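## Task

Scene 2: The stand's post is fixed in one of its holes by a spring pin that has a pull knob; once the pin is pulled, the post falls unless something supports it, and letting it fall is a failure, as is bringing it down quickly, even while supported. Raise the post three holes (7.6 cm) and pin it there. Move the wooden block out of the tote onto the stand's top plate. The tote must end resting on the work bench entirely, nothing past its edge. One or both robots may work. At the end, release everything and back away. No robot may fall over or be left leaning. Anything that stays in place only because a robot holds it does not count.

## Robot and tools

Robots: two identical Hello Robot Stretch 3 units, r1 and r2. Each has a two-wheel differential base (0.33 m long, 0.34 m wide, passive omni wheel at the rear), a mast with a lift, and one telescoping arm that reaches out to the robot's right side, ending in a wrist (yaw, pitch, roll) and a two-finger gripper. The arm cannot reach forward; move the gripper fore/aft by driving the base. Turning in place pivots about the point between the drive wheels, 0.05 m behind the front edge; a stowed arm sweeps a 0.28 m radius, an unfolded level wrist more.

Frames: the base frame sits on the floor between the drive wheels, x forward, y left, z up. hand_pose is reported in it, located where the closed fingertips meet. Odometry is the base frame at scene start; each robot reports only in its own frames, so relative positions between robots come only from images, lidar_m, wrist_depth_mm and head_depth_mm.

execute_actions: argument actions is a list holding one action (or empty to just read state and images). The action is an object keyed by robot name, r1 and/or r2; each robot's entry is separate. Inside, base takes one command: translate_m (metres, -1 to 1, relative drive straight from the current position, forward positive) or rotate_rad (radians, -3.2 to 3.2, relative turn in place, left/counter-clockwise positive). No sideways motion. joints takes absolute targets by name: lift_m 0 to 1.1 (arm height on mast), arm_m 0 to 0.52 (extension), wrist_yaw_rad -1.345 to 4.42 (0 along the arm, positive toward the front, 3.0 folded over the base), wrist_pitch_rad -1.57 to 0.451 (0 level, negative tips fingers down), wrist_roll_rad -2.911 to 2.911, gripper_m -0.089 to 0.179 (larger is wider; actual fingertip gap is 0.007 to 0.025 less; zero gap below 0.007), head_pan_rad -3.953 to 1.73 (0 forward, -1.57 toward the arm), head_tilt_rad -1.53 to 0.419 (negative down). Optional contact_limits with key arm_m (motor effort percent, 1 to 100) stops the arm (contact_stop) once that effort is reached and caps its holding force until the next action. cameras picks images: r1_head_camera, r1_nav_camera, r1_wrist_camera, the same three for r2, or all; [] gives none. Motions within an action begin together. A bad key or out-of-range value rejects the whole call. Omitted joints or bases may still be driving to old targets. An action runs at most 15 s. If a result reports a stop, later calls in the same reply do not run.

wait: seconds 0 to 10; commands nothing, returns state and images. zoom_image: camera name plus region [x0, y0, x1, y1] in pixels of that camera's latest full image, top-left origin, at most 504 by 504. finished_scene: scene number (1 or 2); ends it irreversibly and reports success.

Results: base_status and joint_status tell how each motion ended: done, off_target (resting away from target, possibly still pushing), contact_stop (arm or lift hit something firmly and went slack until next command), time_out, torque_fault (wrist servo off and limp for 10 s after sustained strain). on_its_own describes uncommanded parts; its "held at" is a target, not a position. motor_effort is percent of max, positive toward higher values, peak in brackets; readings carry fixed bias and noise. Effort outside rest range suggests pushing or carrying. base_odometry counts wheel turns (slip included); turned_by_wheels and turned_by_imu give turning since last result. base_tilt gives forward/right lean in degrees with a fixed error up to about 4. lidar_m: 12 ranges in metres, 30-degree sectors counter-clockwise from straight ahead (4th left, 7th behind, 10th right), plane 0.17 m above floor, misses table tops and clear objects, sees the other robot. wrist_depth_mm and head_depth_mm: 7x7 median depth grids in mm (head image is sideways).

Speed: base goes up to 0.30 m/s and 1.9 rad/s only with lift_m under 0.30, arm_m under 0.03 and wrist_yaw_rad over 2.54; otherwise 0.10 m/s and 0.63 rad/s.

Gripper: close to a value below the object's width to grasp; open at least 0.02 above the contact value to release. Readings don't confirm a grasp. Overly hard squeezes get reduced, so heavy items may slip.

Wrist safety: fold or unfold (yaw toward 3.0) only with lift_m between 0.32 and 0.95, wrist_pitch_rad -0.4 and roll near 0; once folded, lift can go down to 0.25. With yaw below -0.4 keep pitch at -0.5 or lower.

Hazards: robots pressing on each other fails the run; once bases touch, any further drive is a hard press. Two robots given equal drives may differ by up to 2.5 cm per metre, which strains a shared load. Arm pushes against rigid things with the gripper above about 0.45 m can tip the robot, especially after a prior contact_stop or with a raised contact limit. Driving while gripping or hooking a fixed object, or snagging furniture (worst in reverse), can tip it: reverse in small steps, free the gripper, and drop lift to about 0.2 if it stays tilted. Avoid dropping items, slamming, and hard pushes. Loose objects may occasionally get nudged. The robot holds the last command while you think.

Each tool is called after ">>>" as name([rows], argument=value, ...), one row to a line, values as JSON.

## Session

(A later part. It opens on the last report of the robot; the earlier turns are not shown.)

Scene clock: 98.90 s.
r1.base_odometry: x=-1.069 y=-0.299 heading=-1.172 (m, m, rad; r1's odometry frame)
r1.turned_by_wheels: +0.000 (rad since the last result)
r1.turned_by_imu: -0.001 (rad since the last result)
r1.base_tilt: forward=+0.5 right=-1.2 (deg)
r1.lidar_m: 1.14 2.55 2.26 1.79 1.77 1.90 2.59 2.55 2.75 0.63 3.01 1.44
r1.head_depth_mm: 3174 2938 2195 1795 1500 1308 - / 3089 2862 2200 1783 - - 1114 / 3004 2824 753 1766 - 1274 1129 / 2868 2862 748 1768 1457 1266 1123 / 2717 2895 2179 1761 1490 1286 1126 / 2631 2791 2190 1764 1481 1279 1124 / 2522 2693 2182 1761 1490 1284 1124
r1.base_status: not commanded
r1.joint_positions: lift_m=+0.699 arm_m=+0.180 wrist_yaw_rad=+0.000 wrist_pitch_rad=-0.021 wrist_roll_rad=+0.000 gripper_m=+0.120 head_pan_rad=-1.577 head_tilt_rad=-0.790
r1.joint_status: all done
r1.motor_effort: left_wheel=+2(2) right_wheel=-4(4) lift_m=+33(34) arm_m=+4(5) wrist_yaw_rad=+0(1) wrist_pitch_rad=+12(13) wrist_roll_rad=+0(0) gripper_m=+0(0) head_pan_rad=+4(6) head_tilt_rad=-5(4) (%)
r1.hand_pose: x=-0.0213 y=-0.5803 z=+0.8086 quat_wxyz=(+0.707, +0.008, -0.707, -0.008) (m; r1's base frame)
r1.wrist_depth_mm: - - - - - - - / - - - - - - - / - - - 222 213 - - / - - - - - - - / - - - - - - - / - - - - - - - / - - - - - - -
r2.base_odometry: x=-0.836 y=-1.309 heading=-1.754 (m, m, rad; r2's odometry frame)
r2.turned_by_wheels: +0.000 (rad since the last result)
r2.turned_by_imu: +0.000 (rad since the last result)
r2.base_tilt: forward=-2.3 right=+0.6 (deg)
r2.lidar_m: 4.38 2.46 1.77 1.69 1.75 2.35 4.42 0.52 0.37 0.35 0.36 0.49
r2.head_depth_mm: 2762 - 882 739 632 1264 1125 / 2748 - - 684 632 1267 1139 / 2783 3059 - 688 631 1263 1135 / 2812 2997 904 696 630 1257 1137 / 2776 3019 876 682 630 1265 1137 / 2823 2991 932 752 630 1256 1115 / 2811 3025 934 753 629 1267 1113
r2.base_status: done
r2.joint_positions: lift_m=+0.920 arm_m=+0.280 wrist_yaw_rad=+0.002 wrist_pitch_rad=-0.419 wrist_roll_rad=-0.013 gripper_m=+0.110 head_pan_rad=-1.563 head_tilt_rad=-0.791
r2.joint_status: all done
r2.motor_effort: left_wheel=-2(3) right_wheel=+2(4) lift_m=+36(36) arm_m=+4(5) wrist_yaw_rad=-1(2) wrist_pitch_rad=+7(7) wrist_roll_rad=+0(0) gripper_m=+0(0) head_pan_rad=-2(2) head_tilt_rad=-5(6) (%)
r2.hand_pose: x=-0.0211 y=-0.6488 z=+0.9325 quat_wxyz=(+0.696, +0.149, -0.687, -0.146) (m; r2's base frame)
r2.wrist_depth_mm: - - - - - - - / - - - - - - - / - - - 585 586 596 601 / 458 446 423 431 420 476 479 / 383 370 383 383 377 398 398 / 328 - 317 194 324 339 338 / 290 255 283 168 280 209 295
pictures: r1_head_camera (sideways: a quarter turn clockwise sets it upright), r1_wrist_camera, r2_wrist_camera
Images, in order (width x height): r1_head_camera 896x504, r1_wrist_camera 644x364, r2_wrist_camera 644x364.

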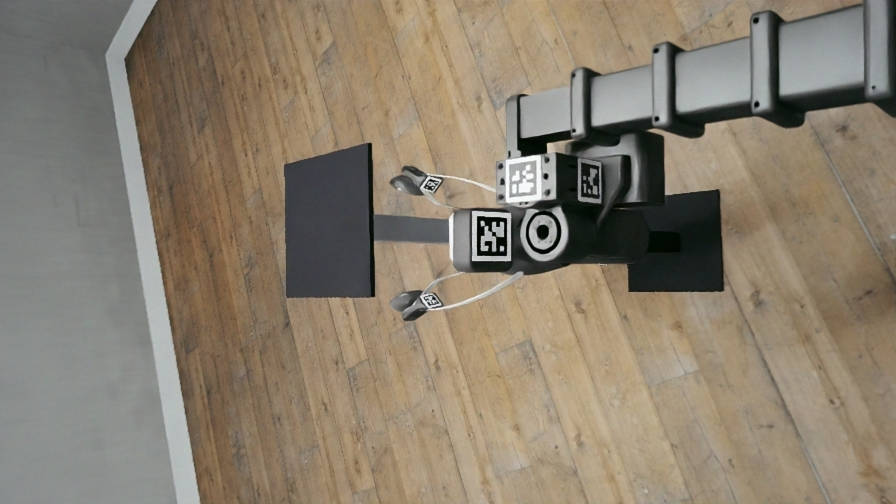

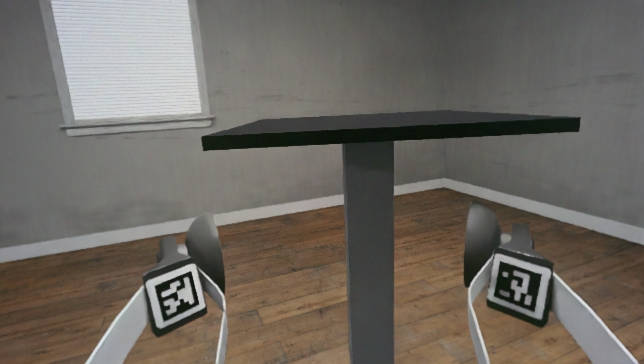

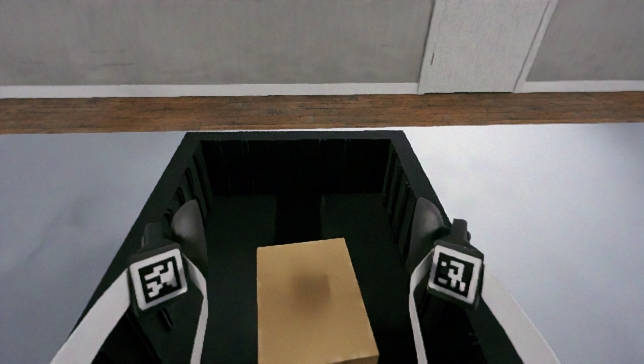

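>>> execute_actions([
  {"r1":{"base":{"translate_m":-0.017},"joints":{"arm_m":0.24,"gripper_m":0.08}},"r2":{"joints":{"lift_m":0.845}}},
], cameras=["r1_wrist_camera","r2_wrist_camera"])

Scene clock: 109.80 s.
r1.base_odometry: x=-1.076 y=-0.283 heading=-1.172 (m, m, rad; r1's odometry frame)
r1.turned_by_wheels: +0.000 (rad since the last result)
r1.turned_by_imu: -0.001 (rad since the last result)
r1.base_tilt: forward=+0.6 right=-1.1 (deg)
r1.lidar_m: 1.16 2.57 2.25 1.78 1.77 1.89 2.57 2.54 2.74 0.63 3.00 1.46
r1.head_depth_mm: 3099 2911 2199 1798 1498 1322 - / 3159 2881 2208 1833 - - 1115 / 2986 2896 2064 1876 1405 1289 1128 / 2863 2854 748 1728 1428 1269 1130 / 2730 2836 2102 1757 1478 1286 1130 / 2582 2784 2168 1763 1488 1282 1129 / 2523 2734 2180 1771 1478 1276 1126
r1.base_status: done
r1.joint_positions: lift_m=+0.699 arm_m=+0.240 wrist_yaw_rad=+0.000 wrist_pitch_rad=-0.021 wrist_roll_rad=+0.000 gripper_m=+0.080 head_pan_rad=-1.577 head_tilt_rad=-0.790
r1.joint_status: all done
r1.motor_effort: left_wheel=+1(4) right_wheel=-3(9) lift_m=+33(33) arm_m=+4(5) wrist_yaw_rad=+0(0) wrist_pitch_rad=+12(12) wrist_roll_rad=+0(0) gripper_m=+0(78) head_pan_rad=+5(5) head_tilt_rad=-5(5) (%)
r1.hand_pose: x=-0.0213 y=-0.6403 z=+0.8086 quat_wxyz=(+0.707, +0.008, -0.707, -0.008) (m; r1's base frame)
r1.wrist_depth_mm: - - - - - - - / - - - - - - - / - - 174 143 122 106 94 / - - - 155 - - - / - - - 163 - - - / - - - 169 - - - / - - - - - - -
r2.base_odometry: x=-0.836 y=-1.309 heading=-1.754 (m, m, rad; r2's odometry frame)
r2.turned_by_wheels: +0.000 (rad since the last result)
r2.turned_by_imu: +0.000 (rad since the last result)
r2.base_tilt: forward=-2.4 right=+0.6 (deg)
r2.lidar_m: 4.38 2.46 1.77 1.70 1.75 2.35 4.43 0.51 0.37 0.35 0.36 0.49
r2.head_depth_mm: 2760 2937 - - 619 1288 1122 / 2752 2993 - 668 633 1264 1138 / 2759 2955 - 671 632 1265 1133 / 2759 2956 933 698 631 1263 1142 / 2808 2991 877 682 630 1265 1133 / 2783 2997 934 754 630 1256 1117 / 2785 3015 931 753 629 1261 1108
r2.base_status: not commanded
r2.joint_positions: lift_m=+0.845 arm_m=+0.280 wrist_yaw_rad=+0.002 wrist_pitch_rad=-0.419 wrist_roll_rad=-0.013 gripper_m=+0.110 head_pan_rad=-1.563 head_tilt_rad=-0.791
r2.joint_status: all done
r2.motor_effort: left_wheel=-2(2) right_wheel=+2(1) lift_m=+35(34) arm_m=+4(4) wrist_yaw_rad=-1(2) wrist_pitch_rad=+6(6) wrist_roll_rad=+0(0) gripper_m=+0(1) head_pan_rad=-3(3) head_tilt_rad=-6(6) (%)
r2.hand_pose: x=-0.0211 y=-0.6488 z=+0.8575 quat_wxyz=(+0.696, +0.149, -0.687, -0.146) (m; r2's base frame)
r2.wrist_depth_mm: - - - - - - - / - - 355 358 - - - / 428 284 374 386 313 444 452 / 337 241 318 151 313 329 358 / 175 219 134 125 131 183 296 / 170 - 122 119 183 158 243 / 161 211 206 143 210 188 132
pictures: r1_wrist_camera, r2_wrist_camera
Images, in order (width x height): r1_wrist_camera 644x364, r2_wrist_camera 644x364.

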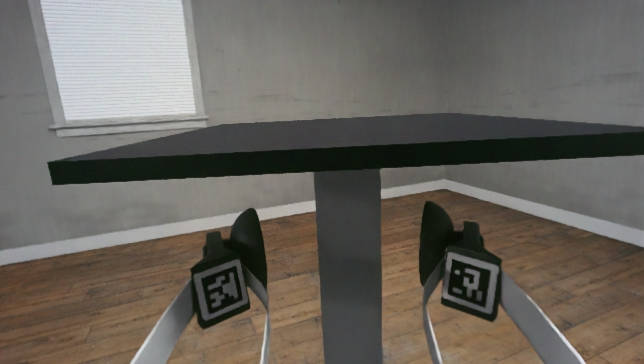

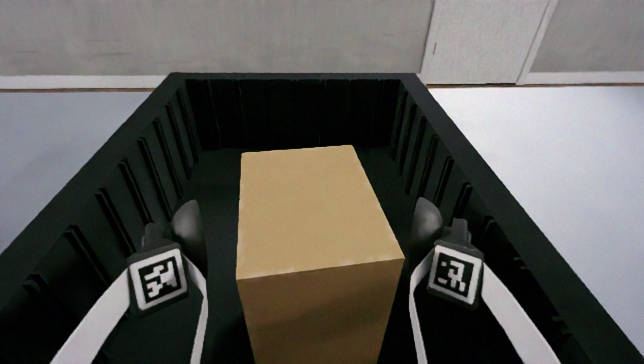

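>>> execute_actions([
  {"r1":{"base":{"translate_m":-0.003},"joints":{"arm_m":0.25,"lift_m":0.715}},"r2":{"joints":{"arm_m":0.273,"gripper_m":0.018}}},
], cameras=["r1_wrist_camera","r2_wrist_camera"])

>>> execute_actions([
  {"r2":{"joints":{"lift_m":0.98,"head_pan_rad":-0.35,"head_tilt_rad":-0.45}}},
], cameras=["r2_head_camera","r2_wrist_camera"])

Scene clock: 124.97 s.
r1.base_odometry: x=-1.077 y=-0.281 heading=-1.172 (m, m, rad; r1's odometry frame)
r1.turned_by_wheels: +0.000 (rad since the last result)
r1.turned_by_imu: -0.001 (rad since the last result)
r1.base_tilt: forward=+0.5 right=-1.2 (deg)
r1.lidar_m: 1.16 2.57 2.25 1.78 1.76 1.89 2.56 2.54 2.72 0.63 3.02 1.46
r1.head_depth_mm: 3082 2851 2182 1776 1509 1317 - / 3140 2844 2208 1844 - 1276 1139 / 2969 2877 2063 1885 1443 1290 1138 / 2800 2849 748 - 1432 1270 1134 / 2770 2834 2105 1765 1490 1284 1128 / 2604 2795 2184 1767 1484 1292 1125 / 2510 2680 2175 1751 1489 1278 1125
r1.base_status: done
r1.joint_positions: lift_m=+0.714 arm_m=+0.250 wrist_yaw_rad=+0.000 wrist_pitch_rad=-0.021 wrist_roll_rad=+0.000 gripper_m=+0.080 head_pan_rad=-1.577 head_tilt_rad=-0.790
r1.joint_status: all done
r1.motor_effort: left_wheel=+2(2) right_wheel=-4(9) lift_m=+34(35) arm_m=+4(4) wrist_yaw_rad=+0(0) wrist_pitch_rad=+12(12) wrist_roll_rad=+0(0) gripper_m=+0(0) head_pan_rad=+5(4) head_tilt_rad=-4(5) (%)
r1.hand_pose: x=-0.0213 y=-0.6503 z=+0.8236 quat_wxyz=(+0.707, +0.008, -0.707, -0.008) (m; r1's base frame)
r1.wrist_depth_mm: - - - - - - - / - - - - - - - / - - - - - - - / - 149 123 115 109 103 98 / - 82 80 82 80 80 - / - - - 158 - - - / - - - 164 - - -
r2.base_odometry: x=-0.836 y=-1.309 heading=-1.754 (m, m, rad; r2's odometry frame)
r2.turned_by_wheels: +0.000 (rad since the last result)
r2.turned_by_imu: +0.000 (rad since the last result)
r2.base_tilt: forward=-2.4 right=+0.6 (deg)
r2.lidar_m: 4.36 2.46 1.78 1.69 1.74 2.35 4.41 0.52 0.37 0.35 0.36 0.49
r2.head_depth_mm: 2731 2969 - - 619 1282 1123 / 2774 2941 - 668 634 1261 1144 / 2770 2961 - 673 631 1260 1132 / 2779 2982 932 695 632 1263 1133 / 2788 3009 874 684 629 1265 1134 / 2790 3023 933 753 630 1264 1117 / 2820 2999 936 751 629 1263 1116
r2.base_status: not commanded
r2.joint_positions: lift_m=+0.845 arm_m=+0.273 wrist_yaw_rad=+0.000 wrist_pitch_rad=-0.419 wrist_roll_rad=-0.013 gripper_m=+0.019 head_pan_rad=-1.563 head_tilt_rad=-0.791
r2.joint_status: all done
r2.motor_effort: left_wheel=-2(2) right_wheel=+2(2) lift_m=+36(35) arm_m=-3(3) wrist_yaw_rad=-1(2) wrist_pitch_rad=+6(6) wrist_roll_rad=+0(0) gripper_m=-19(93) head_pan_rad=-2(2) head_tilt_rad=-5(6) (%)
r2.hand_pose: x=-0.0215 y=-0.6426 z=+0.8575 quat_wxyz=(+0.696, +0.148, -0.687, -0.147) (m; r2's base frame)
r2.wrist_depth_mm: - - - - - - - / - - 368 371 572 - - / 426 285 378 386 309 456 450 / 332 242 318 151 304 327 354 / 177 242 128 125 233 185 296 / 167 221 130 135 233 167 246 / 169 205 206 161 212 162 133
pictures: r1_wrist_camera, r2_wrist_camera
Images, in order (width x height): r1_wrist_camera 644x364, r2_wrist_camera 644x364.

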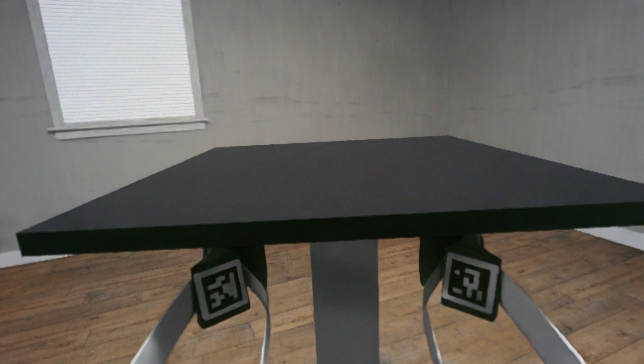

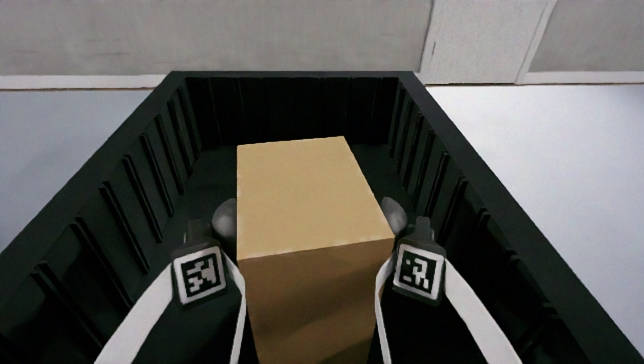

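Scene clock: 127.03 s.
r1.base_odometry: x=-1.077 y=-0.281 heading=-1.172 (m, m, rad; r1's odometry frame)
r1.turned_by_wheels: +0.000 (rad since the last result)
r1.turned_by_imu: +0.000 (rad since the last result)
r1.base_tilt: forward=+0.5 right=-1.2 (deg)
r1.lidar_m: 1.16 2.57 2.25 1.78 1.76 1.90 2.56 2.54 2.73 0.63 3.02 1.46
r1.head_depth_mm: 3098 2909 2221 1779 1492 1316 - / 3155 2894 2199 1869 - 1268 1127 / 2971 2884 2045 1884 1445 1288 1137 / 2811 2846 748 - 1438 1271 1128 / 2733 2858 2112 1762 1493 1283 1127 / 2620 2825 2164 1774 1479 1288 1131 / 2531 2699 2175 1765 1470 1274 1127
r1.base_status: not commanded
r1.joint_positions: lift_m=+0.714 arm_m=+0.250 wrist_yaw_rad=+0.000 wrist_pitch_rad=-0.021 wrist_roll_rad=+0.000 gripper_m=+0.080 head_pan_rad=-1.577 head_tilt_rad=-0.790
r1.joint_status: not commanded
r1.motor_effort: left_wheel=+2(2) right_wheel=-4(4) lift_m=+33(33) arm_m=+4(4) wrist_yaw_rad=+0(1) wrist_pitch_rad=+12(12) wrist_roll_rad=+0(0) gripper_m=+1(1) head_pan_rad=+4(5) head_tilt_rad=-5(5) (%)
r1.hand_pose: x=-0.0213 y=-0.6503 z=+0.8236 quat_wxyz=(+0.707, +0.008, -0.707, -0.008) (m; r1's base frame)
r1.wrist_depth_mm: - - - - - - - / - - - - - - - / - - - - - - - / - 149 123 115 109 103 98 / - 82 80 82 80 80 - / - - - 158 - - - / - - - 164 - - -
r2.base_odometry: x=-0.836 y=-1.309 heading=-1.754 (m, m, rad; r2's odometry frame)
r2.turned_by_wheels: +0.000 (rad since the last result)
r2.turned_by_imu: +0.000 (rad since the last result)
r2.base_tilt: forward=-2.3 right=+0.6 (deg)
r2.lidar_m: 4.38 2.47 1.77 1.70 1.75 2.36 4.44 0.51 0.37 0.35 0.36 0.49
r2.head_depth_mm: - - - 3059 927 714 600 / - - - 3194 918 712 1373 / - - - 3166 917 952 1087 / - - - 3124 2225 1710 1411 / 3955 - - 3137 2215 1695 1391 / 3843 - - 3090 2192 1707 1393 / 3734 3973 - 3078 2193 1697 1392
r2.base_status: not commanded
r2.joint_positions: lift_m=+0.980 arm_m=+0.273 wrist_yaw_rad=+0.000 wrist_pitch_rad=-0.438 wrist_roll_rad=-0.013 gripper_m=+0.019 head_pan_rad=-0.357 head_tilt_rad=-0.458
r2.joint_status: all done
r2.motor_effort: left_wheel=-2(2) right_wheel=+2(2) lift_m=+45(51) arm_m=-3(3) wrist_yaw_rad=+0(0) wrist_pitch_rad=+12(12) wrist_roll_rad=+0(0) gripper_m=-19(19) head_pan_rad=+2(31) head_tilt_rad=+5(32) (%)
r2.hand_pose: x=-0.0215 y=-0.6402 z=+0.9880 quat_wxyz=(+0.695, +0.155, -0.685, -0.153) (m; r2's base frame)
r2.wrist_depth_mm: - - - - - - - / - - - - - - - / - - - - - - - / 528 548 393 156 536 551 558 / 438 450 129 126 370 461 476 / 387 381 132 134 286 396 394 / 335 311 331 156 288 347 349
pictures: r2_head_camera (sideways: a quarter turn clockwise sets it upright), r2_wrist_camera
Images, in order (width x height): r2_head_camera 896x504, r2_wrist_camera 644x364.

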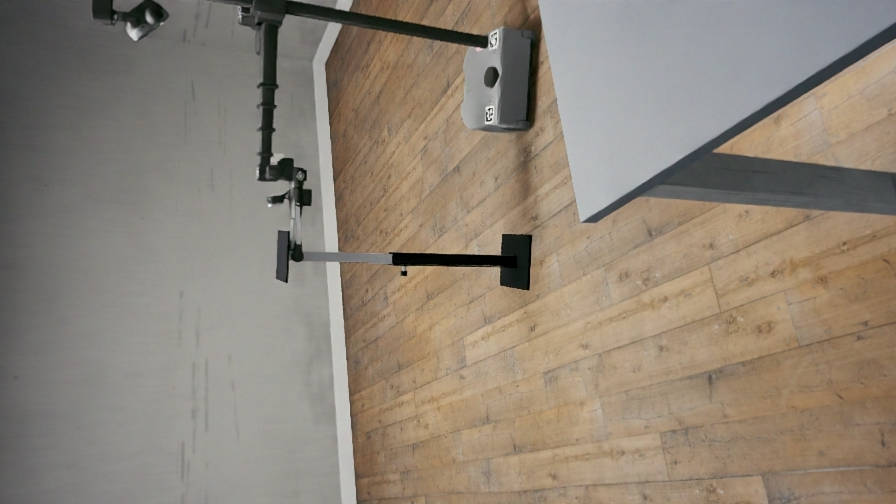

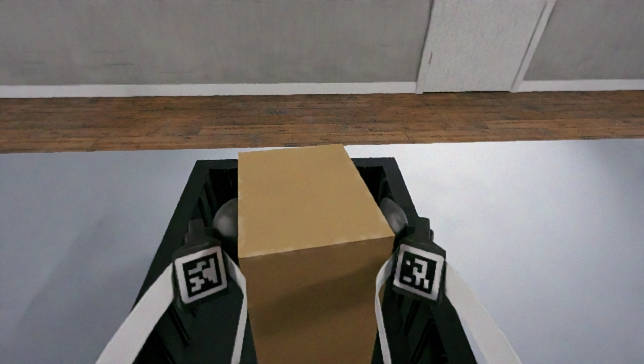

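>>> execute_actions([
  {"r2":{"base":{"translate_m":1.0},"joints":{"lift_m":1.02,"arm_m":0.0,"head_pan_rad":-0.6}}},
], cameras=["r2_head_camera","r2_wrist_camera"])

Scene clock: 154.33 s.
r1.base_odometry: x=-1.077 y=-0.281 heading=-1.172 (m, m, rad; r1's odometry frame)
r1.turned_by_wheels: +0.000 (rad since the last result)
r1.turned_by_imu: -0.002 (rad since the last result)
r1.base_tilt: forward=+0.5 right=-1.2 (deg)
r1.lidar_m: 1.16 2.57 2.26 1.78 1.76 1.89 2.57 2.53 2.73 0.63 3.01 1.46
r1.head_depth_mm: 3160 2877 2210 1774 1500 1310 - / 3158 2882 2226 1860 - 1272 1136 / 2970 2875 2052 1884 1446 1289 1135 / 2836 2875 749 - 1447 1269 1131 / 2716 2866 2103 1767 1493 1287 1132 / 2638 2771 2191 1769 1484 1290 1137 / 2512 2690 2172 1749 1489 1279 1120
r1.base_status: not commanded
r1.joint_positions: lift_m=+0.714 arm_m=+0.250 wrist_yaw_rad=+0.000 wrist_pitch_rad=-0.021 wrist_roll_rad=+0.000 gripper_m=+0.080 head_pan_rad=-1.577 head_tilt_rad=-0.790
r1.joint_status: not commanded
r1.motor_effort: left_wheel=+2(3) right_wheel=-4(4) lift_m=+33(34) arm_m=+4(4) wrist_yaw_rad=+0(0) wrist_pitch_rad=+12(12) wrist_roll_rad=+0(0) gripper_m=+0(1) head_pan_rad=+6(4) head_tilt_rad=-5(5) (%)
r1.hand_pose: x=-0.0213 y=-0.6503 z=+0.8236 quat_wxyz=(+0.707, +0.008, -0.707, -0.008) (m; r1's base frame)
r1.wrist_depth_mm: - - - - - - - / - - - - - - - / - - - - - - - / - 149 123 115 109 103 98 / - 82 80 82 80 80 - / - - - 158 - - - / - - - 164 - - -
r2.base_odometry: x=-1.019 y=-2.293 heading=-1.754 (m, m, rad; r2's odometry frame)
r2.turned_by_wheels: +0.000 (rad since the last result)
r2.turned_by_imu: +0.004 (rad since the last result)
r2.base_tilt: forward=-2.4 right=+0.6 (deg)
r2.lidar_m: 3.37 2.49 1.79 1.72 1.77 2.39 1.41 0.48 0.44 3.05 1.51 1.31
r2.head_depth_mm: 3533 3730 3815 3222 2252 1680 1417 / 3851 - - 3142 2231 1729 1414 / 3699 - - 2960 2233 1724 1406 / 3510 3735 - 2951 1989 1663 1403 / 3327 3513 3786 3094 2204 1713 1395 / 3114 3351 3617 3085 2192 1714 1393 / 2949 3167 3353 3048 2187 1683 1397
r2.base_status: done
r2.joint_positions: lift_m=+1.020 arm_m=+0.000 wrist_yaw_rad=+0.000 wrist_pitch_rad=-0.438 wrist_roll_rad=-0.013 gripper_m=+0.019 head_pan_rad=-0.593 head_tilt_rad=-0.458
r2.joint_status: all done
r2.motor_effort: left_wheel=-2(3) right_wheel=+2(5) lift_m=+45(45) arm_m=-4(5) wrist_yaw_rad=+0(0) wrist_pitch_rad=+11(12) wrist_roll_rad=+0(0) gripper_m=-19(19) head_pan_rad=-2(15) head_tilt_rad=+4(5) (%)
r2.hand_pose: x=-0.0215 y=-0.3672 z=+1.0279 quat_wxyz=(+0.695, +0.155, -0.685, -0.153) (m; r2's base frame)
r2.wrist_depth_mm: - - - - - - - / - - - - - - - / - - - - 806 780 783 / - - - 157 665 626 624 / - - 129 127 496 516 514 / - - 131 134 - 447 447 / - - - 155 - 400 388
pictures: r2_head_camera (sideways: a quarter turn clockwise sets it upright), r2_wrist_camera
Images, in order (width x height): r2_head_camera 896x504, r2_wrist_camera 644x364.

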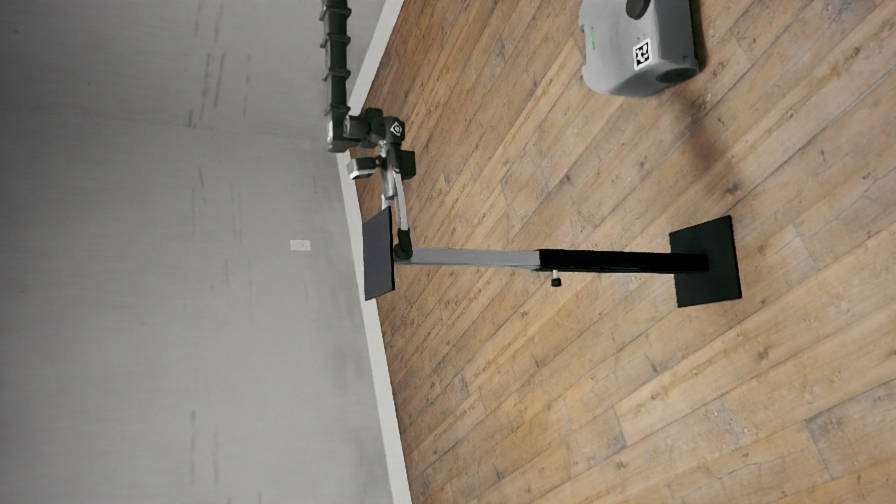

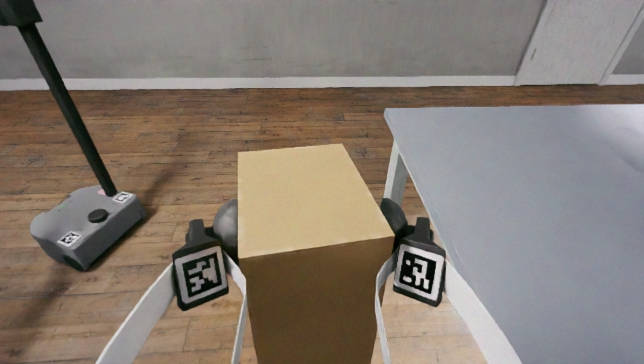

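>>> execute_actions([
  {"r2":{"base":{"rotate_rad":-0.138}}},
], cameras=[])

>>> execute_actions([
  {"r2":{"base":{"translate_m":1.0}}},
], cameras=[])

>>> execute_actions([
  {"r2":{"base":{"translate_m":0.38}}},
], cameras=[])

>>> execute_actions([
  {"r1":{"joints":{"head_tilt_rad":-0.55}},"r2":{"base":{"rotate_rad":-0.275},"joints":{"head_pan_rad":-1.57,"head_tilt_rad":-0.8}}},
])

Scene clock: 173.47 s.
r1.base_odometry: x=-1.077 y=-0.281 heading=-1.172 (m, m, rad; r1's odometry frame)
r1.turned_by_wheels: +0.000 (rad since the last result)
r1.turned_by_imu: -0.001 (rad since the last result)
r1.base_tilt: forward=+0.5 right=-1.2 (deg)
r1.lidar_m: 1.16 2.56 2.26 1.78 1.76 1.89 2.57 2.53 2.72 0.63 3.01 1.45
r1.head_depth_mm: 3099 2888 2183 1775 1500 1322 - / 3131 2860 2205 1859 - 1270 1133 / 3032 2872 2062 1880 1452 1291 1132 / 2885 2852 748 - 1436 1283 1128 / 2721 2833 2094 1776 1478 1274 1129 / 2647 2776 2194 1763 1476 1286 1132 / 2533 2711 2175 1761 1487 1274 1127
r1.base_status: not commanded
r1.joint_positions: lift_m=+0.714 arm_m=+0.250 wrist_yaw_rad=+0.000 wrist_pitch_rad=-0.021 wrist_roll_rad=+0.000 gripper_m=+0.080 head_pan_rad=-1.577 head_tilt_rad=-0.790
r1.joint_status: not commanded
r1.motor_effort: left_wheel=+2(2) right_wheel=-4(4) lift_m=+34(33) arm_m=+4(4) wrist_yaw_rad=+0(0) wrist_pitch_rad=+12(12) wrist_roll_rad=+0(0) gripper_m=+0(0) head_pan_rad=+5(4) head_tilt_rad=-4(4) (%)
r1.hand_pose: x=-0.0213 y=-0.6503 z=+0.8236 quat_wxyz=(+0.707, +0.008, -0.707, -0.008) (m; r1's base frame)
r1.wrist_depth_mm: - - - - - - - / - - - - - - - / - - - - - - - / - 149 123 115 109 103 98 / - 82 80 83 80 80 - / - - - 158 - - - / - - - 164 - - -
r2.base_odometry: x=-1.019 y=-2.293 heading=-1.892 (m, m, rad; r2's odometry frame)
r2.turned_by_wheels: -0.138 (rad since the last result)
r2.turned_by_imu: -0.137 (rad since the last result)
r2.base_tilt: forward=-2.4 right=+0.5 (deg)
r2.lidar_m: 3.37 2.93 1.88 1.72 1.73 2.13 4.27 0.57 0.44 1.01 1.51 1.30
r2.head_depth_mm: 3136 3276 1600 2981 2077 1738 1419 / 3379 3638 3811 3157 1968 1734 1414 / 3748 - - 3186 2223 1719 1409 / 3846 - - 2972 2208 1716 1408 / 3591 3849 - 2765 2049 1643 1398 / 3370 3579 3877 3112 2182 1703 1399 / 3148 3332 3566 3100 2194 1691 1391
r2.base_status: done
r2.joint_positions: lift_m=+1.020 arm_m=+0.000 wrist_yaw_rad=+0.000 wrist_pitch_rad=-0.438 wrist_roll_rad=-0.013 gripper_m=+0.019 head_pan_rad=-0.593 head_tilt_rad=-0.458
r2.joint_status: not commanded
r2.motor_effort: left_wheel=+1(5) right_wheel=-2(4) lift_m=+47(46) arm_m=-3(3) wrist_yaw_rad=-1(0) wrist_pitch_rad=+12(12) wrist_roll_rad=+0(0) gripper_m=-20(19) head_pan_rad=-2(2) head_tilt_rad=+5(4) (%)
r2.hand_pose: x=-0.0215 y=-0.3671 z=+1.0279 quat_wxyz=(+0.695, +0.155, -0.685, -0.153) (m; r2's base frame)
r2.wrist_depth_mm: - - - - - - - / - - - - - - - / - - - - 770 791 753 / - - - 156 613 612 635 / - - 129 127 499 519 523 / - - 131 134 469 448 450 / - - - 155 - 385 391
pictures: none
No camera images: the call's "cameras" was empty. Leave "cameras" out to get every camera's image.

Scene clock: 184.60 s.
r1.base_odometry: x=-1.077 y=-0.281 heading=-1.172 (m, m, rad; r1's odometry frame)
r1.turned_by_wheels: +0.000 (rad since the last result)
r1.turned_by_imu: -0.002 (rad since the last result)
r1.base_tilt: forward=+0.5 right=-1.1 (deg)
r1.lidar_m: 1.16 2.57 2.25 1.78 1.77 1.89 2.56 2.53 2.73 0.63 1.12 1.46
r1.head_depth_mm: 3149 2860 2173 1771 1504 1318 - / 3119 2877 2199 1854 - 1276 1135 / 2964 2869 2028 1884 1435 1289 1130 / 2846 2838 750 - 1446 1273 1132 / 2718 2825 2098 1772 1483 1283 1125 / 2622 2763 2158 1604 1455 1279 1133 / 2447 692 2100 1546 1456 1274 1127
r1.base_status: not commanded
r1.joint_positions: lift_m=+0.714 arm_m=+0.250 wrist_yaw_rad=+0.000 wrist_pitch_rad=-0.021 wrist_roll_rad=+0.000 gripper_m=+0.080 head_pan_rad=-1.577 head_tilt_rad=-0.790
r1.joint_status: not commanded
r1.motor_effort: left_wheel=+2(1) right_wheel=-4(4) lift_m=+33(34) arm_m=+4(4) wrist_yaw_rad=-1(1) wrist_pitch_rad=+12(12) wrist_roll_rad=+0(0) gripper_m=+0(0) head_pan_rad=+5(5) head_tilt_rad=-5(4) (%)
r1.hand_pose: x=-0.0213 y=-0.6503 z=+0.8236 quat_wxyz=(+0.707, +0.008, -0.707, -0.008) (m; r1's base frame)
r1.wrist_depth_mm: - - - - - - - / - - - - - - - / - - - - - - - / - 149 123 115 109 103 98 / - 82 80 82 80 80 - / - - - 158 - - - / - - - 164 - - -
r2.base_odometry: x=-1.334 y=-3.241 heading=-1.892 (m, m, rad; r2's odometry frame)
r2.turned_by_wheels: +0.000 (rad since the last result)
r2.turned_by_imu: +0.004 (rad since the last result)
r2.base_tilt: forward=-2.4 right=+0.5 (deg)
r2.lidar_m: 2.38 2.40 2.05 1.87 1.89 2.33 4.69 1.29 3.20 1.12 0.54 2.61
r2.head_depth_mm: 2987 3104 3312 3181 2257 1747 1418 / 3154 3377 3660 3183 2243 1733 1413 / 2951 3182 3552 3161 2216 1718 1410 / 2690 2912 3125 3126 2217 1704 1398 / 2510 2711 2906 3017 2202 1719 1395 / 2328 2512 2664 2822 2197 1710 1393 / 2192 2320 2479 2633 2194 1689 1393
r2.base_status: done
r2.joint_positions: lift_m=+1.020 arm_m=+0.000 wrist_yaw_rad=+0.000 wrist_pitch_rad=-0.438 wrist_roll_rad=-0.013 gripper_m=+0.019 head_pan_rad=-0.593 head_tilt_rad=-0.458
r2.joint_status: not commanded
r2.motor_effort: left_wheel=+1(5) right_wheel=-1(2) lift_m=+46(45) arm_m=-3(3) wrist_yaw_rad=-1(1) wrist_pitch_rad=+12(12) wrist_roll_rad=+0(0) gripper_m=-19(20) head_pan_rad=-3(3) head_tilt_rad=+5(6) (%)
r2.hand_pose: x=-0.0215 y=-0.3671 z=+1.0279 quat_wxyz=(+0.695, +0.155, -0.685, -0.153) (m; r2's base frame)
r2.wrist_depth_mm: - - 871 - - - - / - - - - - - - / - - - - - - - / - 489 423 156 - - - / 376 375 129 126 - - - / - 336 131 134 - - - / - - - 155 - - -
pictures: none
No camera images: the call's "cameras" was empty. Leave "cameras" out to get every camera's image.

Scene clock: 189.47 s.
r1.base_odometry: x=-1.077 y=-0.281 heading=-1.172 (m, m, rad; r1's odometry frame)
r1.turned_by_wheels: +0.000 (rad since the last result)
r1.turned_by_imu: -0.001 (rad since the last result)
r1.base_tilt: forward=+0.6 right=-1.1 (deg)
r1.lidar_m: 1.16 2.57 2.24 1.78 1.77 1.89 2.57 2.54 2.73 0.63 3.02 1.46
r1.head_depth_mm: 3141 2855 2215 1780 1491 1313 - / 3031 2738 2201 1862 - 1271 1131 / 770 2536 2052 1871 1442 1286 1132 / 2857 2721 749 - 1444 1273 1126 / 2690 2718 2066 1599 1489 1283 1128 / 2644 2795 2216 1760 1490 1284 1131 / 2517 2722 2185 1765 1479 1273 1129
r1.base_status: not commanded
r1.joint_positions: lift_m=+0.714 arm_m=+0.250 wrist_yaw_rad=+0.000 wrist_pitch_rad=-0.021 wrist_roll_rad=+0.000 gripper_m=+0.080 head_pan_rad=-1.577 head_tilt_rad=-0.790
r1.joint_status: not commanded
r1.motor_effort: left_wheel=+2(2) right_wheel=-4(4) lift_m=+33(34) arm_m=+4(4) wrist_yaw_rad=+0(0) wrist_pitch_rad=+12(12) wrist_roll_rad=+0(0) gripper_m=+0(0) head_pan_rad=+5(4) head_tilt_rad=-4(5) (%)
r1.hand_pose: x=-0.0213 y=-0.6503 z=+0.8236 quat_wxyz=(+0.707, +0.008, -0.707, -0.008) (m; r1's base frame)
r1.wrist_depth_mm: - - - - 311 - - / - - - - - - - / - - - - - - - / - 149 123 115 109 103 98 / - 82 80 82 80 80 - / - - - 157 - - - / - - - 164 - - -
r2.base_odometry: x=-1.454 y=-3.602 heading=-1.892 (m, m, rad; r2's odometry frame)
r2.turned_by_wheels: +0.000 (rad since the last result)
r2.turned_by_imu: +0.002 (rad since the last result)
r2.base_tilt: forward=-2.4 right=+0.5 (deg)
r2.lidar_m: 2.01 2.03 2.11 1.93 1.95 2.41 1.66 1.83 0.54 1.33 2.87 2.20
r2.head_depth_mm: 2858 3050 3255 3200 2247 1728 1425 / 2690 2951 3232 3181 2242 1724 1411 / 2477 2670 2921 3059 2222 1724 1412 / 2260 2444 2647 2828 2220 1714 1399 / 2114 2245 2419 2651 2213 1710 1396 / 1959 2094 2238 2423 2196 1695 1398 / 1836 1933 2079 2227 2178 1700 1397
r2.base_status: done
r2.joint_positions: lift_m=+1.020 arm_m=+0.000 wrist_yaw_rad=+0.000 wrist_pitch_rad=-0.438 wrist_roll_rad=-0.013 gripper_m=+0.019 head_pan_rad=-0.593 head_tilt_rad=-0.458
r2.joint_status: not commanded
r2.motor_effort: left_wheel=+1(5) right_wheel=-1(2) lift_m=+46(46) arm_m=-3(3) wrist_yaw_rad=-1(1) wrist_pitch_rad=+12(12) wrist_roll_rad=+0(0) gripper_m=-19(20) head_pan_rad=-3(2) head_tilt_rad=+4(5) (%)
r2.hand_pose: x=-0.0215 y=-0.3671 z=+1.0279 quat_wxyz=(+0.695, +0.155, -0.685, -0.153) (m; r2's base frame)
r2.wrist_depth_mm: - - - - 936 - - / - - - - - - - / - - - - 589 - - / - - - 157 456 - - / - - 128 127 365 - - / - - 132 135 489 - - / - - - 155 - - -
pictures: none
No camera images: the call's "cameras" was empty. Leave "cameras" out to get every camera's image.

Scene clock: 191.20 s.
r1.base_odometry: x=-1.077 y=-0.281 heading=-1.172 (m, m, rad; r1's odometry frame)
r1.turned_by_wheels: +0.000 (rad since the last result)
r1.turned_by_imu: +0.000 (rad since the last result)
r1.base_tilt: forward=+0.5 right=-1.2 (deg)
r1.lidar_m: 1.16 2.56 2.24 1.78 1.76 1.89 2.57 2.53 2.72 0.63 3.02 1.45
r1.head_depth_mm: 3085 3304 3261 2424 1829 1484 1272 / 2990 3340 3379 2396 1878 - 1216 / 2868 3193 3329 2379 1851 - 1245 / 1044 902 810 1478 1105 1442 1184 / 1059 2877 3068 2369 1587 1450 1240 / 2519 2786 3025 2379 1816 1481 1245 / 2431 2636 2913 2386 1812 1471 1244
r1.base_status: not commanded
r1.joint_positions: lift_m=+0.714 arm_m=+0.250 wrist_yaw_rad=+0.000 wrist_pitch_rad=-0.021 wrist_roll_rad=+0.000 gripper_m=+0.080 head_pan_rad=-1.577 head_tilt_rad=-0.557
r1.joint_status: all done
r1.motor_effort: left_wheel=+2(3) right_wheel=-4(4) lift_m=+33(34) arm_m=+4(4) wrist_yaw_rad=+0(0) wrist_pitch_rad=+12(12) wrist_roll_rad=+0(0) gripper_m=+0(0) head_pan_rad=+5(5) head_tilt_rad=+3(22) (%)
r1.hand_pose: x=-0.0213 y=-0.6503 z=+0.8236 quat_wxyz=(+0.707, +0.008, -0.707, -0.008) (m; r1's base frame)
r1.wrist_depth_mm: - - - 292 - - - / - - - - - - - / - - - - - - - / - 149 123 115 109 103 98 / - 82 80 82 80 80 - / - - - 157 - - - / - - - 164 - - -
r2.base_odometry: x=-1.454 y=-3.602 heading=-2.167 (m, m, rad; r2's odometry frame)
r2.turned_by_wheels: -0.275 (rad since the last result)
r2.turned_by_imu: -0.272 (rad since the last result)
r2.base_tilt: forward=-2.3 right=+0.5 (deg)
r2.lidar_m: 2.04 2.01 2.15 1.96 1.94 2.06 3.09 1.66 1.82 0.54 2.85 2.61
r2.head_depth_mm: 3075 3178 - - - - 1181 / 2948 3135 - - - - 1176 / 2820 3077 - - - - 1176 / 1141 869 2256 643 1532 1297 1173 / 2539 2906 2338 1763 1558 1342 1175 / 2564 2818 2318 1857 1561 1334 1174 / 2474 2757 2305 1860 1554 1334 1176
r2.base_status: done
r2.joint_positions: lift_m=+1.020 arm_m=+0.000 wrist_yaw_rad=+0.000 wrist_pitch_rad=-0.438 wrist_roll_rad=-0.013 gripper_m=+0.019 head_pan_rad=-1.563 head_tilt_rad=-0.790
r2.joint_status: all done
r2.motor_effort: left_wheel=+2(4) right_wheel=-2(4) lift_m=+46(47) arm_m=-3(4) wrist_yaw_rad=+0(0) wrist_pitch_rad=+12(12) wrist_roll_rad=+0(0) gripper_m=-19(20) head_pan_rad=-3(27) head_tilt_rad=-6(35) (%)
r2.hand_pose: x=-0.0215 y=-0.3671 z=+1.0279 quat_wxyz=(+0.695, +0.155, -0.685, -0.153) (m; r2's base frame)
r2.wrist_depth_mm: - - 914 - - - - / - - - - - - - / - - - - - - - / - - - 157 - - - / - - 129 127 - - - / - - 131 134 - - - / - - - 155 - - -
pictures: r1_head_camera (sideways: a quarter turn clockwise sets it upright), r1_nav_camera (sideways: a quarter turn counterclockwise sets it upright), r1_wrist_camera, r2_head_camera (sideways: a quarter turn clockwise sets it upright), r2_nav_camera (sideways: a quarter turn counterclockwise sets it upright), r2_wrist_camera
Images, in order (width x height): r1_head_camera 896x504, r1_nav_camera 672x504, r1_wrist_camera 644x364, r2_head_camera 896x504, r2_nav_camera 672x504, r2_wrist_camera 644x364.

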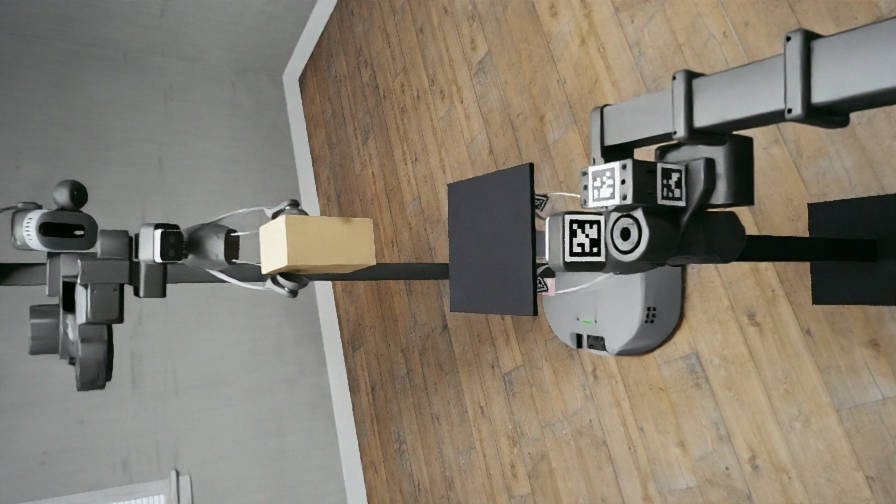

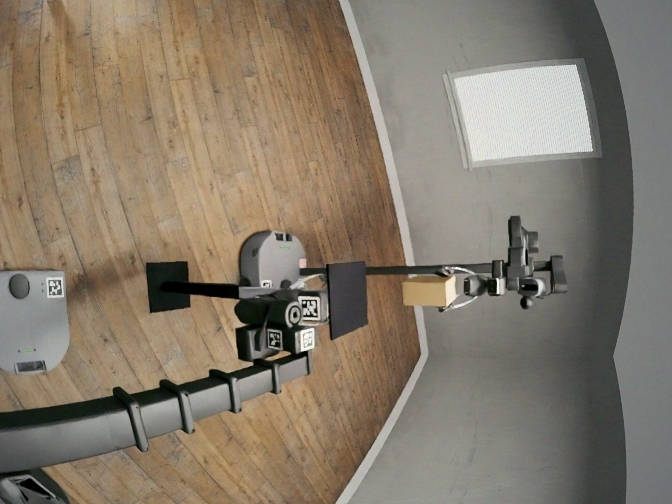

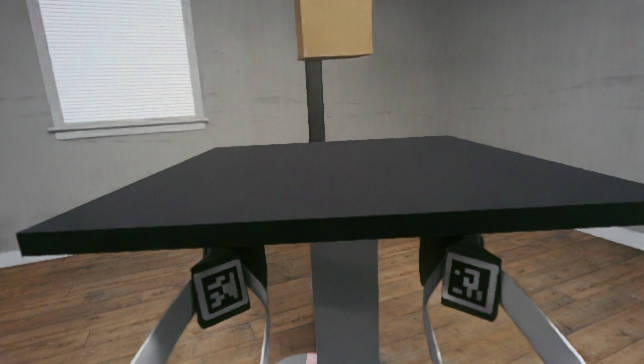

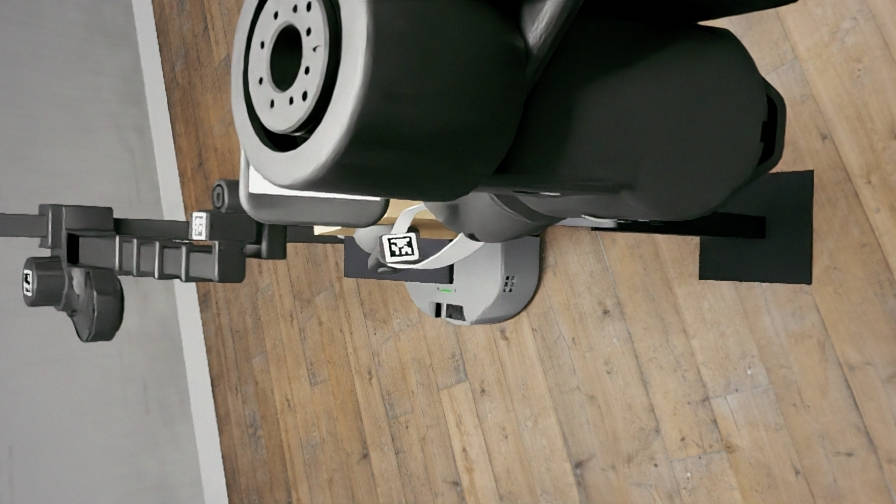

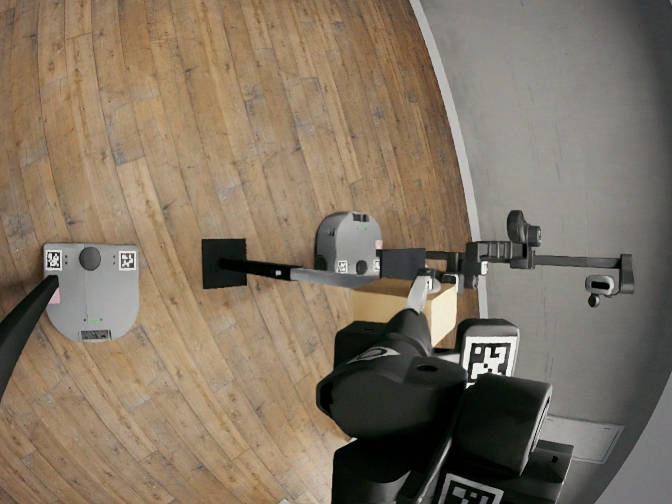

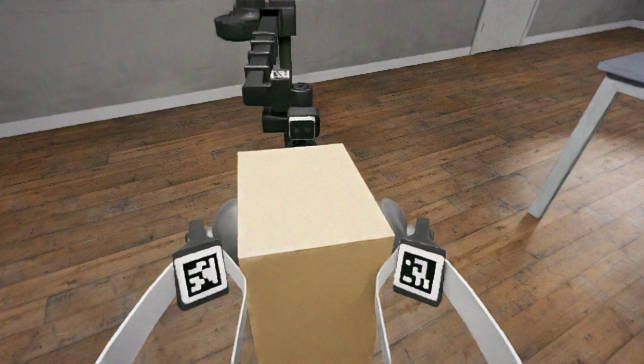

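>>> execute_actions([
  {"r2":{"joints":{"arm_m":0.195,"lift_m":0.97}}},
], cameras=["r1_head_camera","r1_wrist_camera","r2_head_camera"])

Scene clock: 200.13 s.
r1.base_odometry: x=-1.077 y=-0.281 heading=-1.172 (m, m, rad; r1's odometry frame)
r1.turned_by_wheels: +0.000 (rad since the last result)
r1.turned_by_imu: -0.001 (rad since the last result)
r1.base_tilt: forward=+0.6 right=-1.2 (deg)
r1.lidar_m: 1.16 2.56 2.26 1.78 1.76 1.89 2.56 2.53 2.73 0.63 3.02 1.46
r1.head_depth_mm: 3036 3265 3287 2374 1837 1480 1282 / 3029 3287 3449 2394 1886 - 1209 / 2869 3192 3318 2201 1850 - 1243 / 1092 753 750 668 1107 1435 1178 / 2542 2849 3096 2370 1606 1445 1238 / 2500 2776 3016 2379 1828 1475 1242 / 2453 2624 2894 2376 1811 1468 1232
r1.base_status: not commanded
r1.joint_positions: lift_m=+0.714 arm_m=+0.250 wrist_yaw_rad=+0.000 wrist_pitch_rad=-0.021 wrist_roll_rad=+0.000 gripper_m=+0.080 head_pan_rad=-1.577 head_tilt_rad=-0.557
r1.joint_status: not commanded
r1.motor_effort: left_wheel=+2(2) right_wheel=-4(4) lift_m=+33(33) arm_m=+4(4) wrist_yaw_rad=+0(0) wrist_pitch_rad=+12(12) wrist_roll_rad=+0(0) gripper_m=+0(0) head_pan_rad=+6(5) head_tilt_rad=+3(3) (%)
r1.hand_pose: x=-0.0213 y=-0.6503 z=+0.8236 quat_wxyz=(+0.707, +0.008, -0.707, -0.008) (m; r1's base frame)
r1.wrist_depth_mm: - - - 106 110 - - / - - - 111 115 - - / - - - 116 172 - - / - 149 123 116 109 103 98 / - 82 80 82 80 80 - / - - - 158 - - - / - - - 164 - - -
r2.base_odometry: x=-1.454 y=-3.602 heading=-2.167 (m, m, rad; r2's odometry frame)
r2.turned_by_wheels: +0.000 (rad since the last result)
r2.turned_by_imu: +0.000 (rad since the last result)
r2.base_tilt: forward=-2.4 right=+0.6 (deg)
r2.lidar_m: 2.03 2.00 2.15 1.96 1.94 2.06 3.07 1.66 1.82 0.54 2.85 2.61
r2.head_depth_mm: 3054 - - 1888 1569 1348 1180 / 2958 - - 1770 1565 1346 1182 / 2818 - - 677 1524 1312 1175 / 1132 872 1814 662 1519 1295 1178 / 2543 2874 2329 1769 1556 1338 1176 / 2556 2818 2319 1871 1560 1343 1172 / 2469 2744 2316 1850 1547 1341 1173
r2.base_status: not commanded
r2.joint_positions: lift_m=+0.970 arm_m=+0.195 wrist_yaw_rad=+0.000 wrist_pitch_rad=-0.439 wrist_roll_rad=-0.013 gripper_m=+0.019 head_pan_rad=-1.563 head_tilt_rad=-0.790
r2.joint_status: all done
r2.motor_effort: left_wheel=+1(1) right_wheel=-2(2) lift_m=+38(41) arm_m=+4(7) wrist_yaw_rad=+0(1) wrist_pitch_rad=+12(12) wrist_roll_rad=+0(1) gripper_m=-19(20) head_pan_rad=-2(2) head_tilt_rad=-6(5) (%)
r2.hand_pose: x=-0.0215 y=-0.5612 z=+0.9779 quat_wxyz=(+0.695, +0.155, -0.685, -0.153) (m; r2's base frame)
r2.wrist_depth_mm: - - 702 - - - - / - - 611 - - - - / - - 409 - - - - / - - - 157 - - - / - - 129 127 - - - / - - 132 134 260 - - / - - 226 155 - - -
pictures: r1_head_camera (sideways: a quarter turn clockwise sets it upright), r1_wrist_camera, r2_head_camera (sideways: a quarter turn clockwise sets it upright)
Images, in order (width x height): r1_head_camera 896x504, r1_wrist_camera 644x364, r2_head_camera 896x504.

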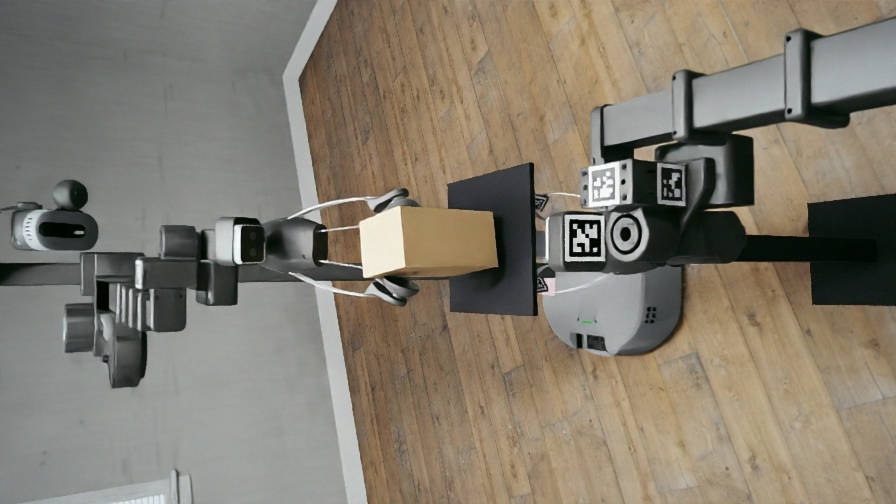

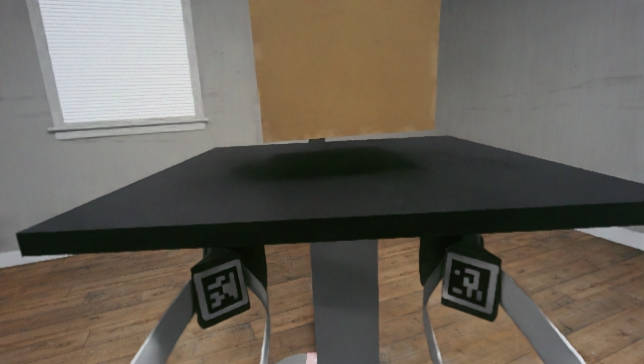

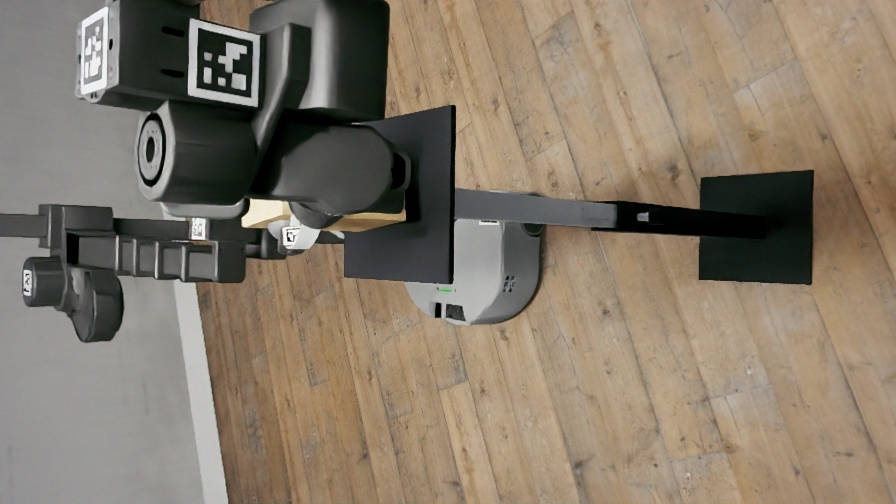

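>>> execute_actions([
  {"r2":{"joints":{"arm_m":0.185,"lift_m":0.951}}},
], cameras=["r1_wrist_camera"])

Scene clock: 205.53 s.
r1.base_odometry: x=-1.077 y=-0.281 heading=-1.172 (m, m, rad; r1's odometry frame)
r1.turned_by_wheels: +0.000 (rad since the last result)
r1.turned_by_imu: -0.001 (rad since the last result)
r1.base_tilt: forward=+0.5 right=-1.2 (deg)
r1.lidar_m: 1.16 2.57 2.24 1.78 1.76 1.89 2.57 2.53 2.73 0.63 3.01 1.46
r1.head_depth_mm: 3080 3293 3223 2403 1829 1483 1275 / 3017 3300 3465 2408 1874 - 1212 / 2872 3184 3359 2187 1849 - 1247 / 1098 785 763 676 1106 1436 1185 / 2600 1071 3079 2374 1595 1457 1240 / 2541 2766 3026 2418 1821 1474 1239 / 2441 2649 2850 2356 1814 1471 1235
r1.base_status: not commanded
r1.joint_positions: lift_m=+0.714 arm_m=+0.250 wrist_yaw_rad=+0.000 wrist_pitch_rad=-0.021 wrist_roll_rad=+0.000 gripper_m=+0.080 head_pan_rad=-1.577 head_tilt_rad=-0.557
r1.joint_status: not commanded
r1.motor_effort: left_wheel=+2(2) right_wheel=-4(4) lift_m=+33(34) arm_m=+4(4) wrist_yaw_rad=+0(0) wrist_pitch_rad=+12(12) wrist_roll_rad=+0(0) gripper_m=+0(0) head_pan_rad=+5(5) head_tilt_rad=+4(3) (%)
r1.hand_pose: x=-0.0213 y=-0.6503 z=+0.8236 quat_wxyz=(+0.707, +0.008, -0.707, -0.008) (m; r1's base frame)
r1.wrist_depth_mm: - - - 110 114 - - / - - - 115 119 - - / - - - 119 124 - - / - 149 121 115 109 103 98 / - 82 80 82 80 80 - / - - - 157 - - - / - - - 164 - - -
r2.base_odometry: x=-1.454 y=-3.602 heading=-2.167 (m, m, rad; r2's odometry frame)
r2.turned_by_wheels: +0.000 (rad since the last result)
r2.turned_by_imu: +0.000 (rad since the last result)
r2.base_tilt: forward=-2.4 right=+0.5 (deg)
r2.lidar_m: 2.04 2.01 2.15 1.96 1.94 2.08 3.07 1.66 1.83 0.54 2.85 2.61
r2.head_depth_mm: 3104 - - 1805 1566 1346 1181 / 2965 - - 1775 1571 1347 1174 / 2824 3152 - 1242 1530 1316 1175 / 1137 875 1476 662 1524 1306 1185 / 2495 2854 2324 1765 1552 1339 1174 / 2545 2795 2314 1860 1557 1336 1174 / 2467 2736 2308 1873 1553 1339 1178
r2.base_status: not commanded
r2.joint_positions: lift_m=+0.951 arm_m=+0.185 wrist_yaw_rad=+0.000 wrist_pitch_rad=-0.428 wrist_roll_rad=-0.013 gripper_m=+0.019 head_pan_rad=-1.563 head_tilt_rad=-0.790
r2.joint_status: all done
r2.motor_effort: left_wheel=+1(1) right_wheel=-2(2) lift_m=+36(30) arm_m=-3(1) wrist_yaw_rad=+0(0) wrist_pitch_rad=+8(12) wrist_roll_rad=+0(0) gripper_m=-20(19) head_pan_rad=-2(2) head_tilt_rad=-6(6) (%)
r2.hand_pose: x=-0.0215 y=-0.5535 z=+0.9616 quat_wxyz=(+0.696, +0.151, -0.686, -0.149) (m; r2's base frame)
r2.wrist_depth_mm: - - 693 - - - - / - - 482 - - - - / - - 409 389 - - - / - - - 155 - - - / - - 126 126 - - - / - - 131 134 244 - - / - - 211 157 231 - -
pictures: r1_wrist_camera
Images, in order (width x height): r1_wrist_camera 644x364.

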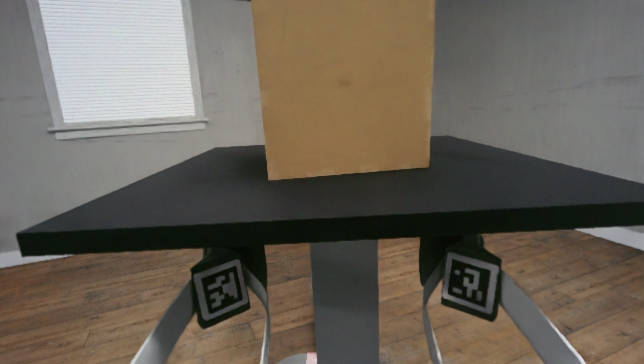

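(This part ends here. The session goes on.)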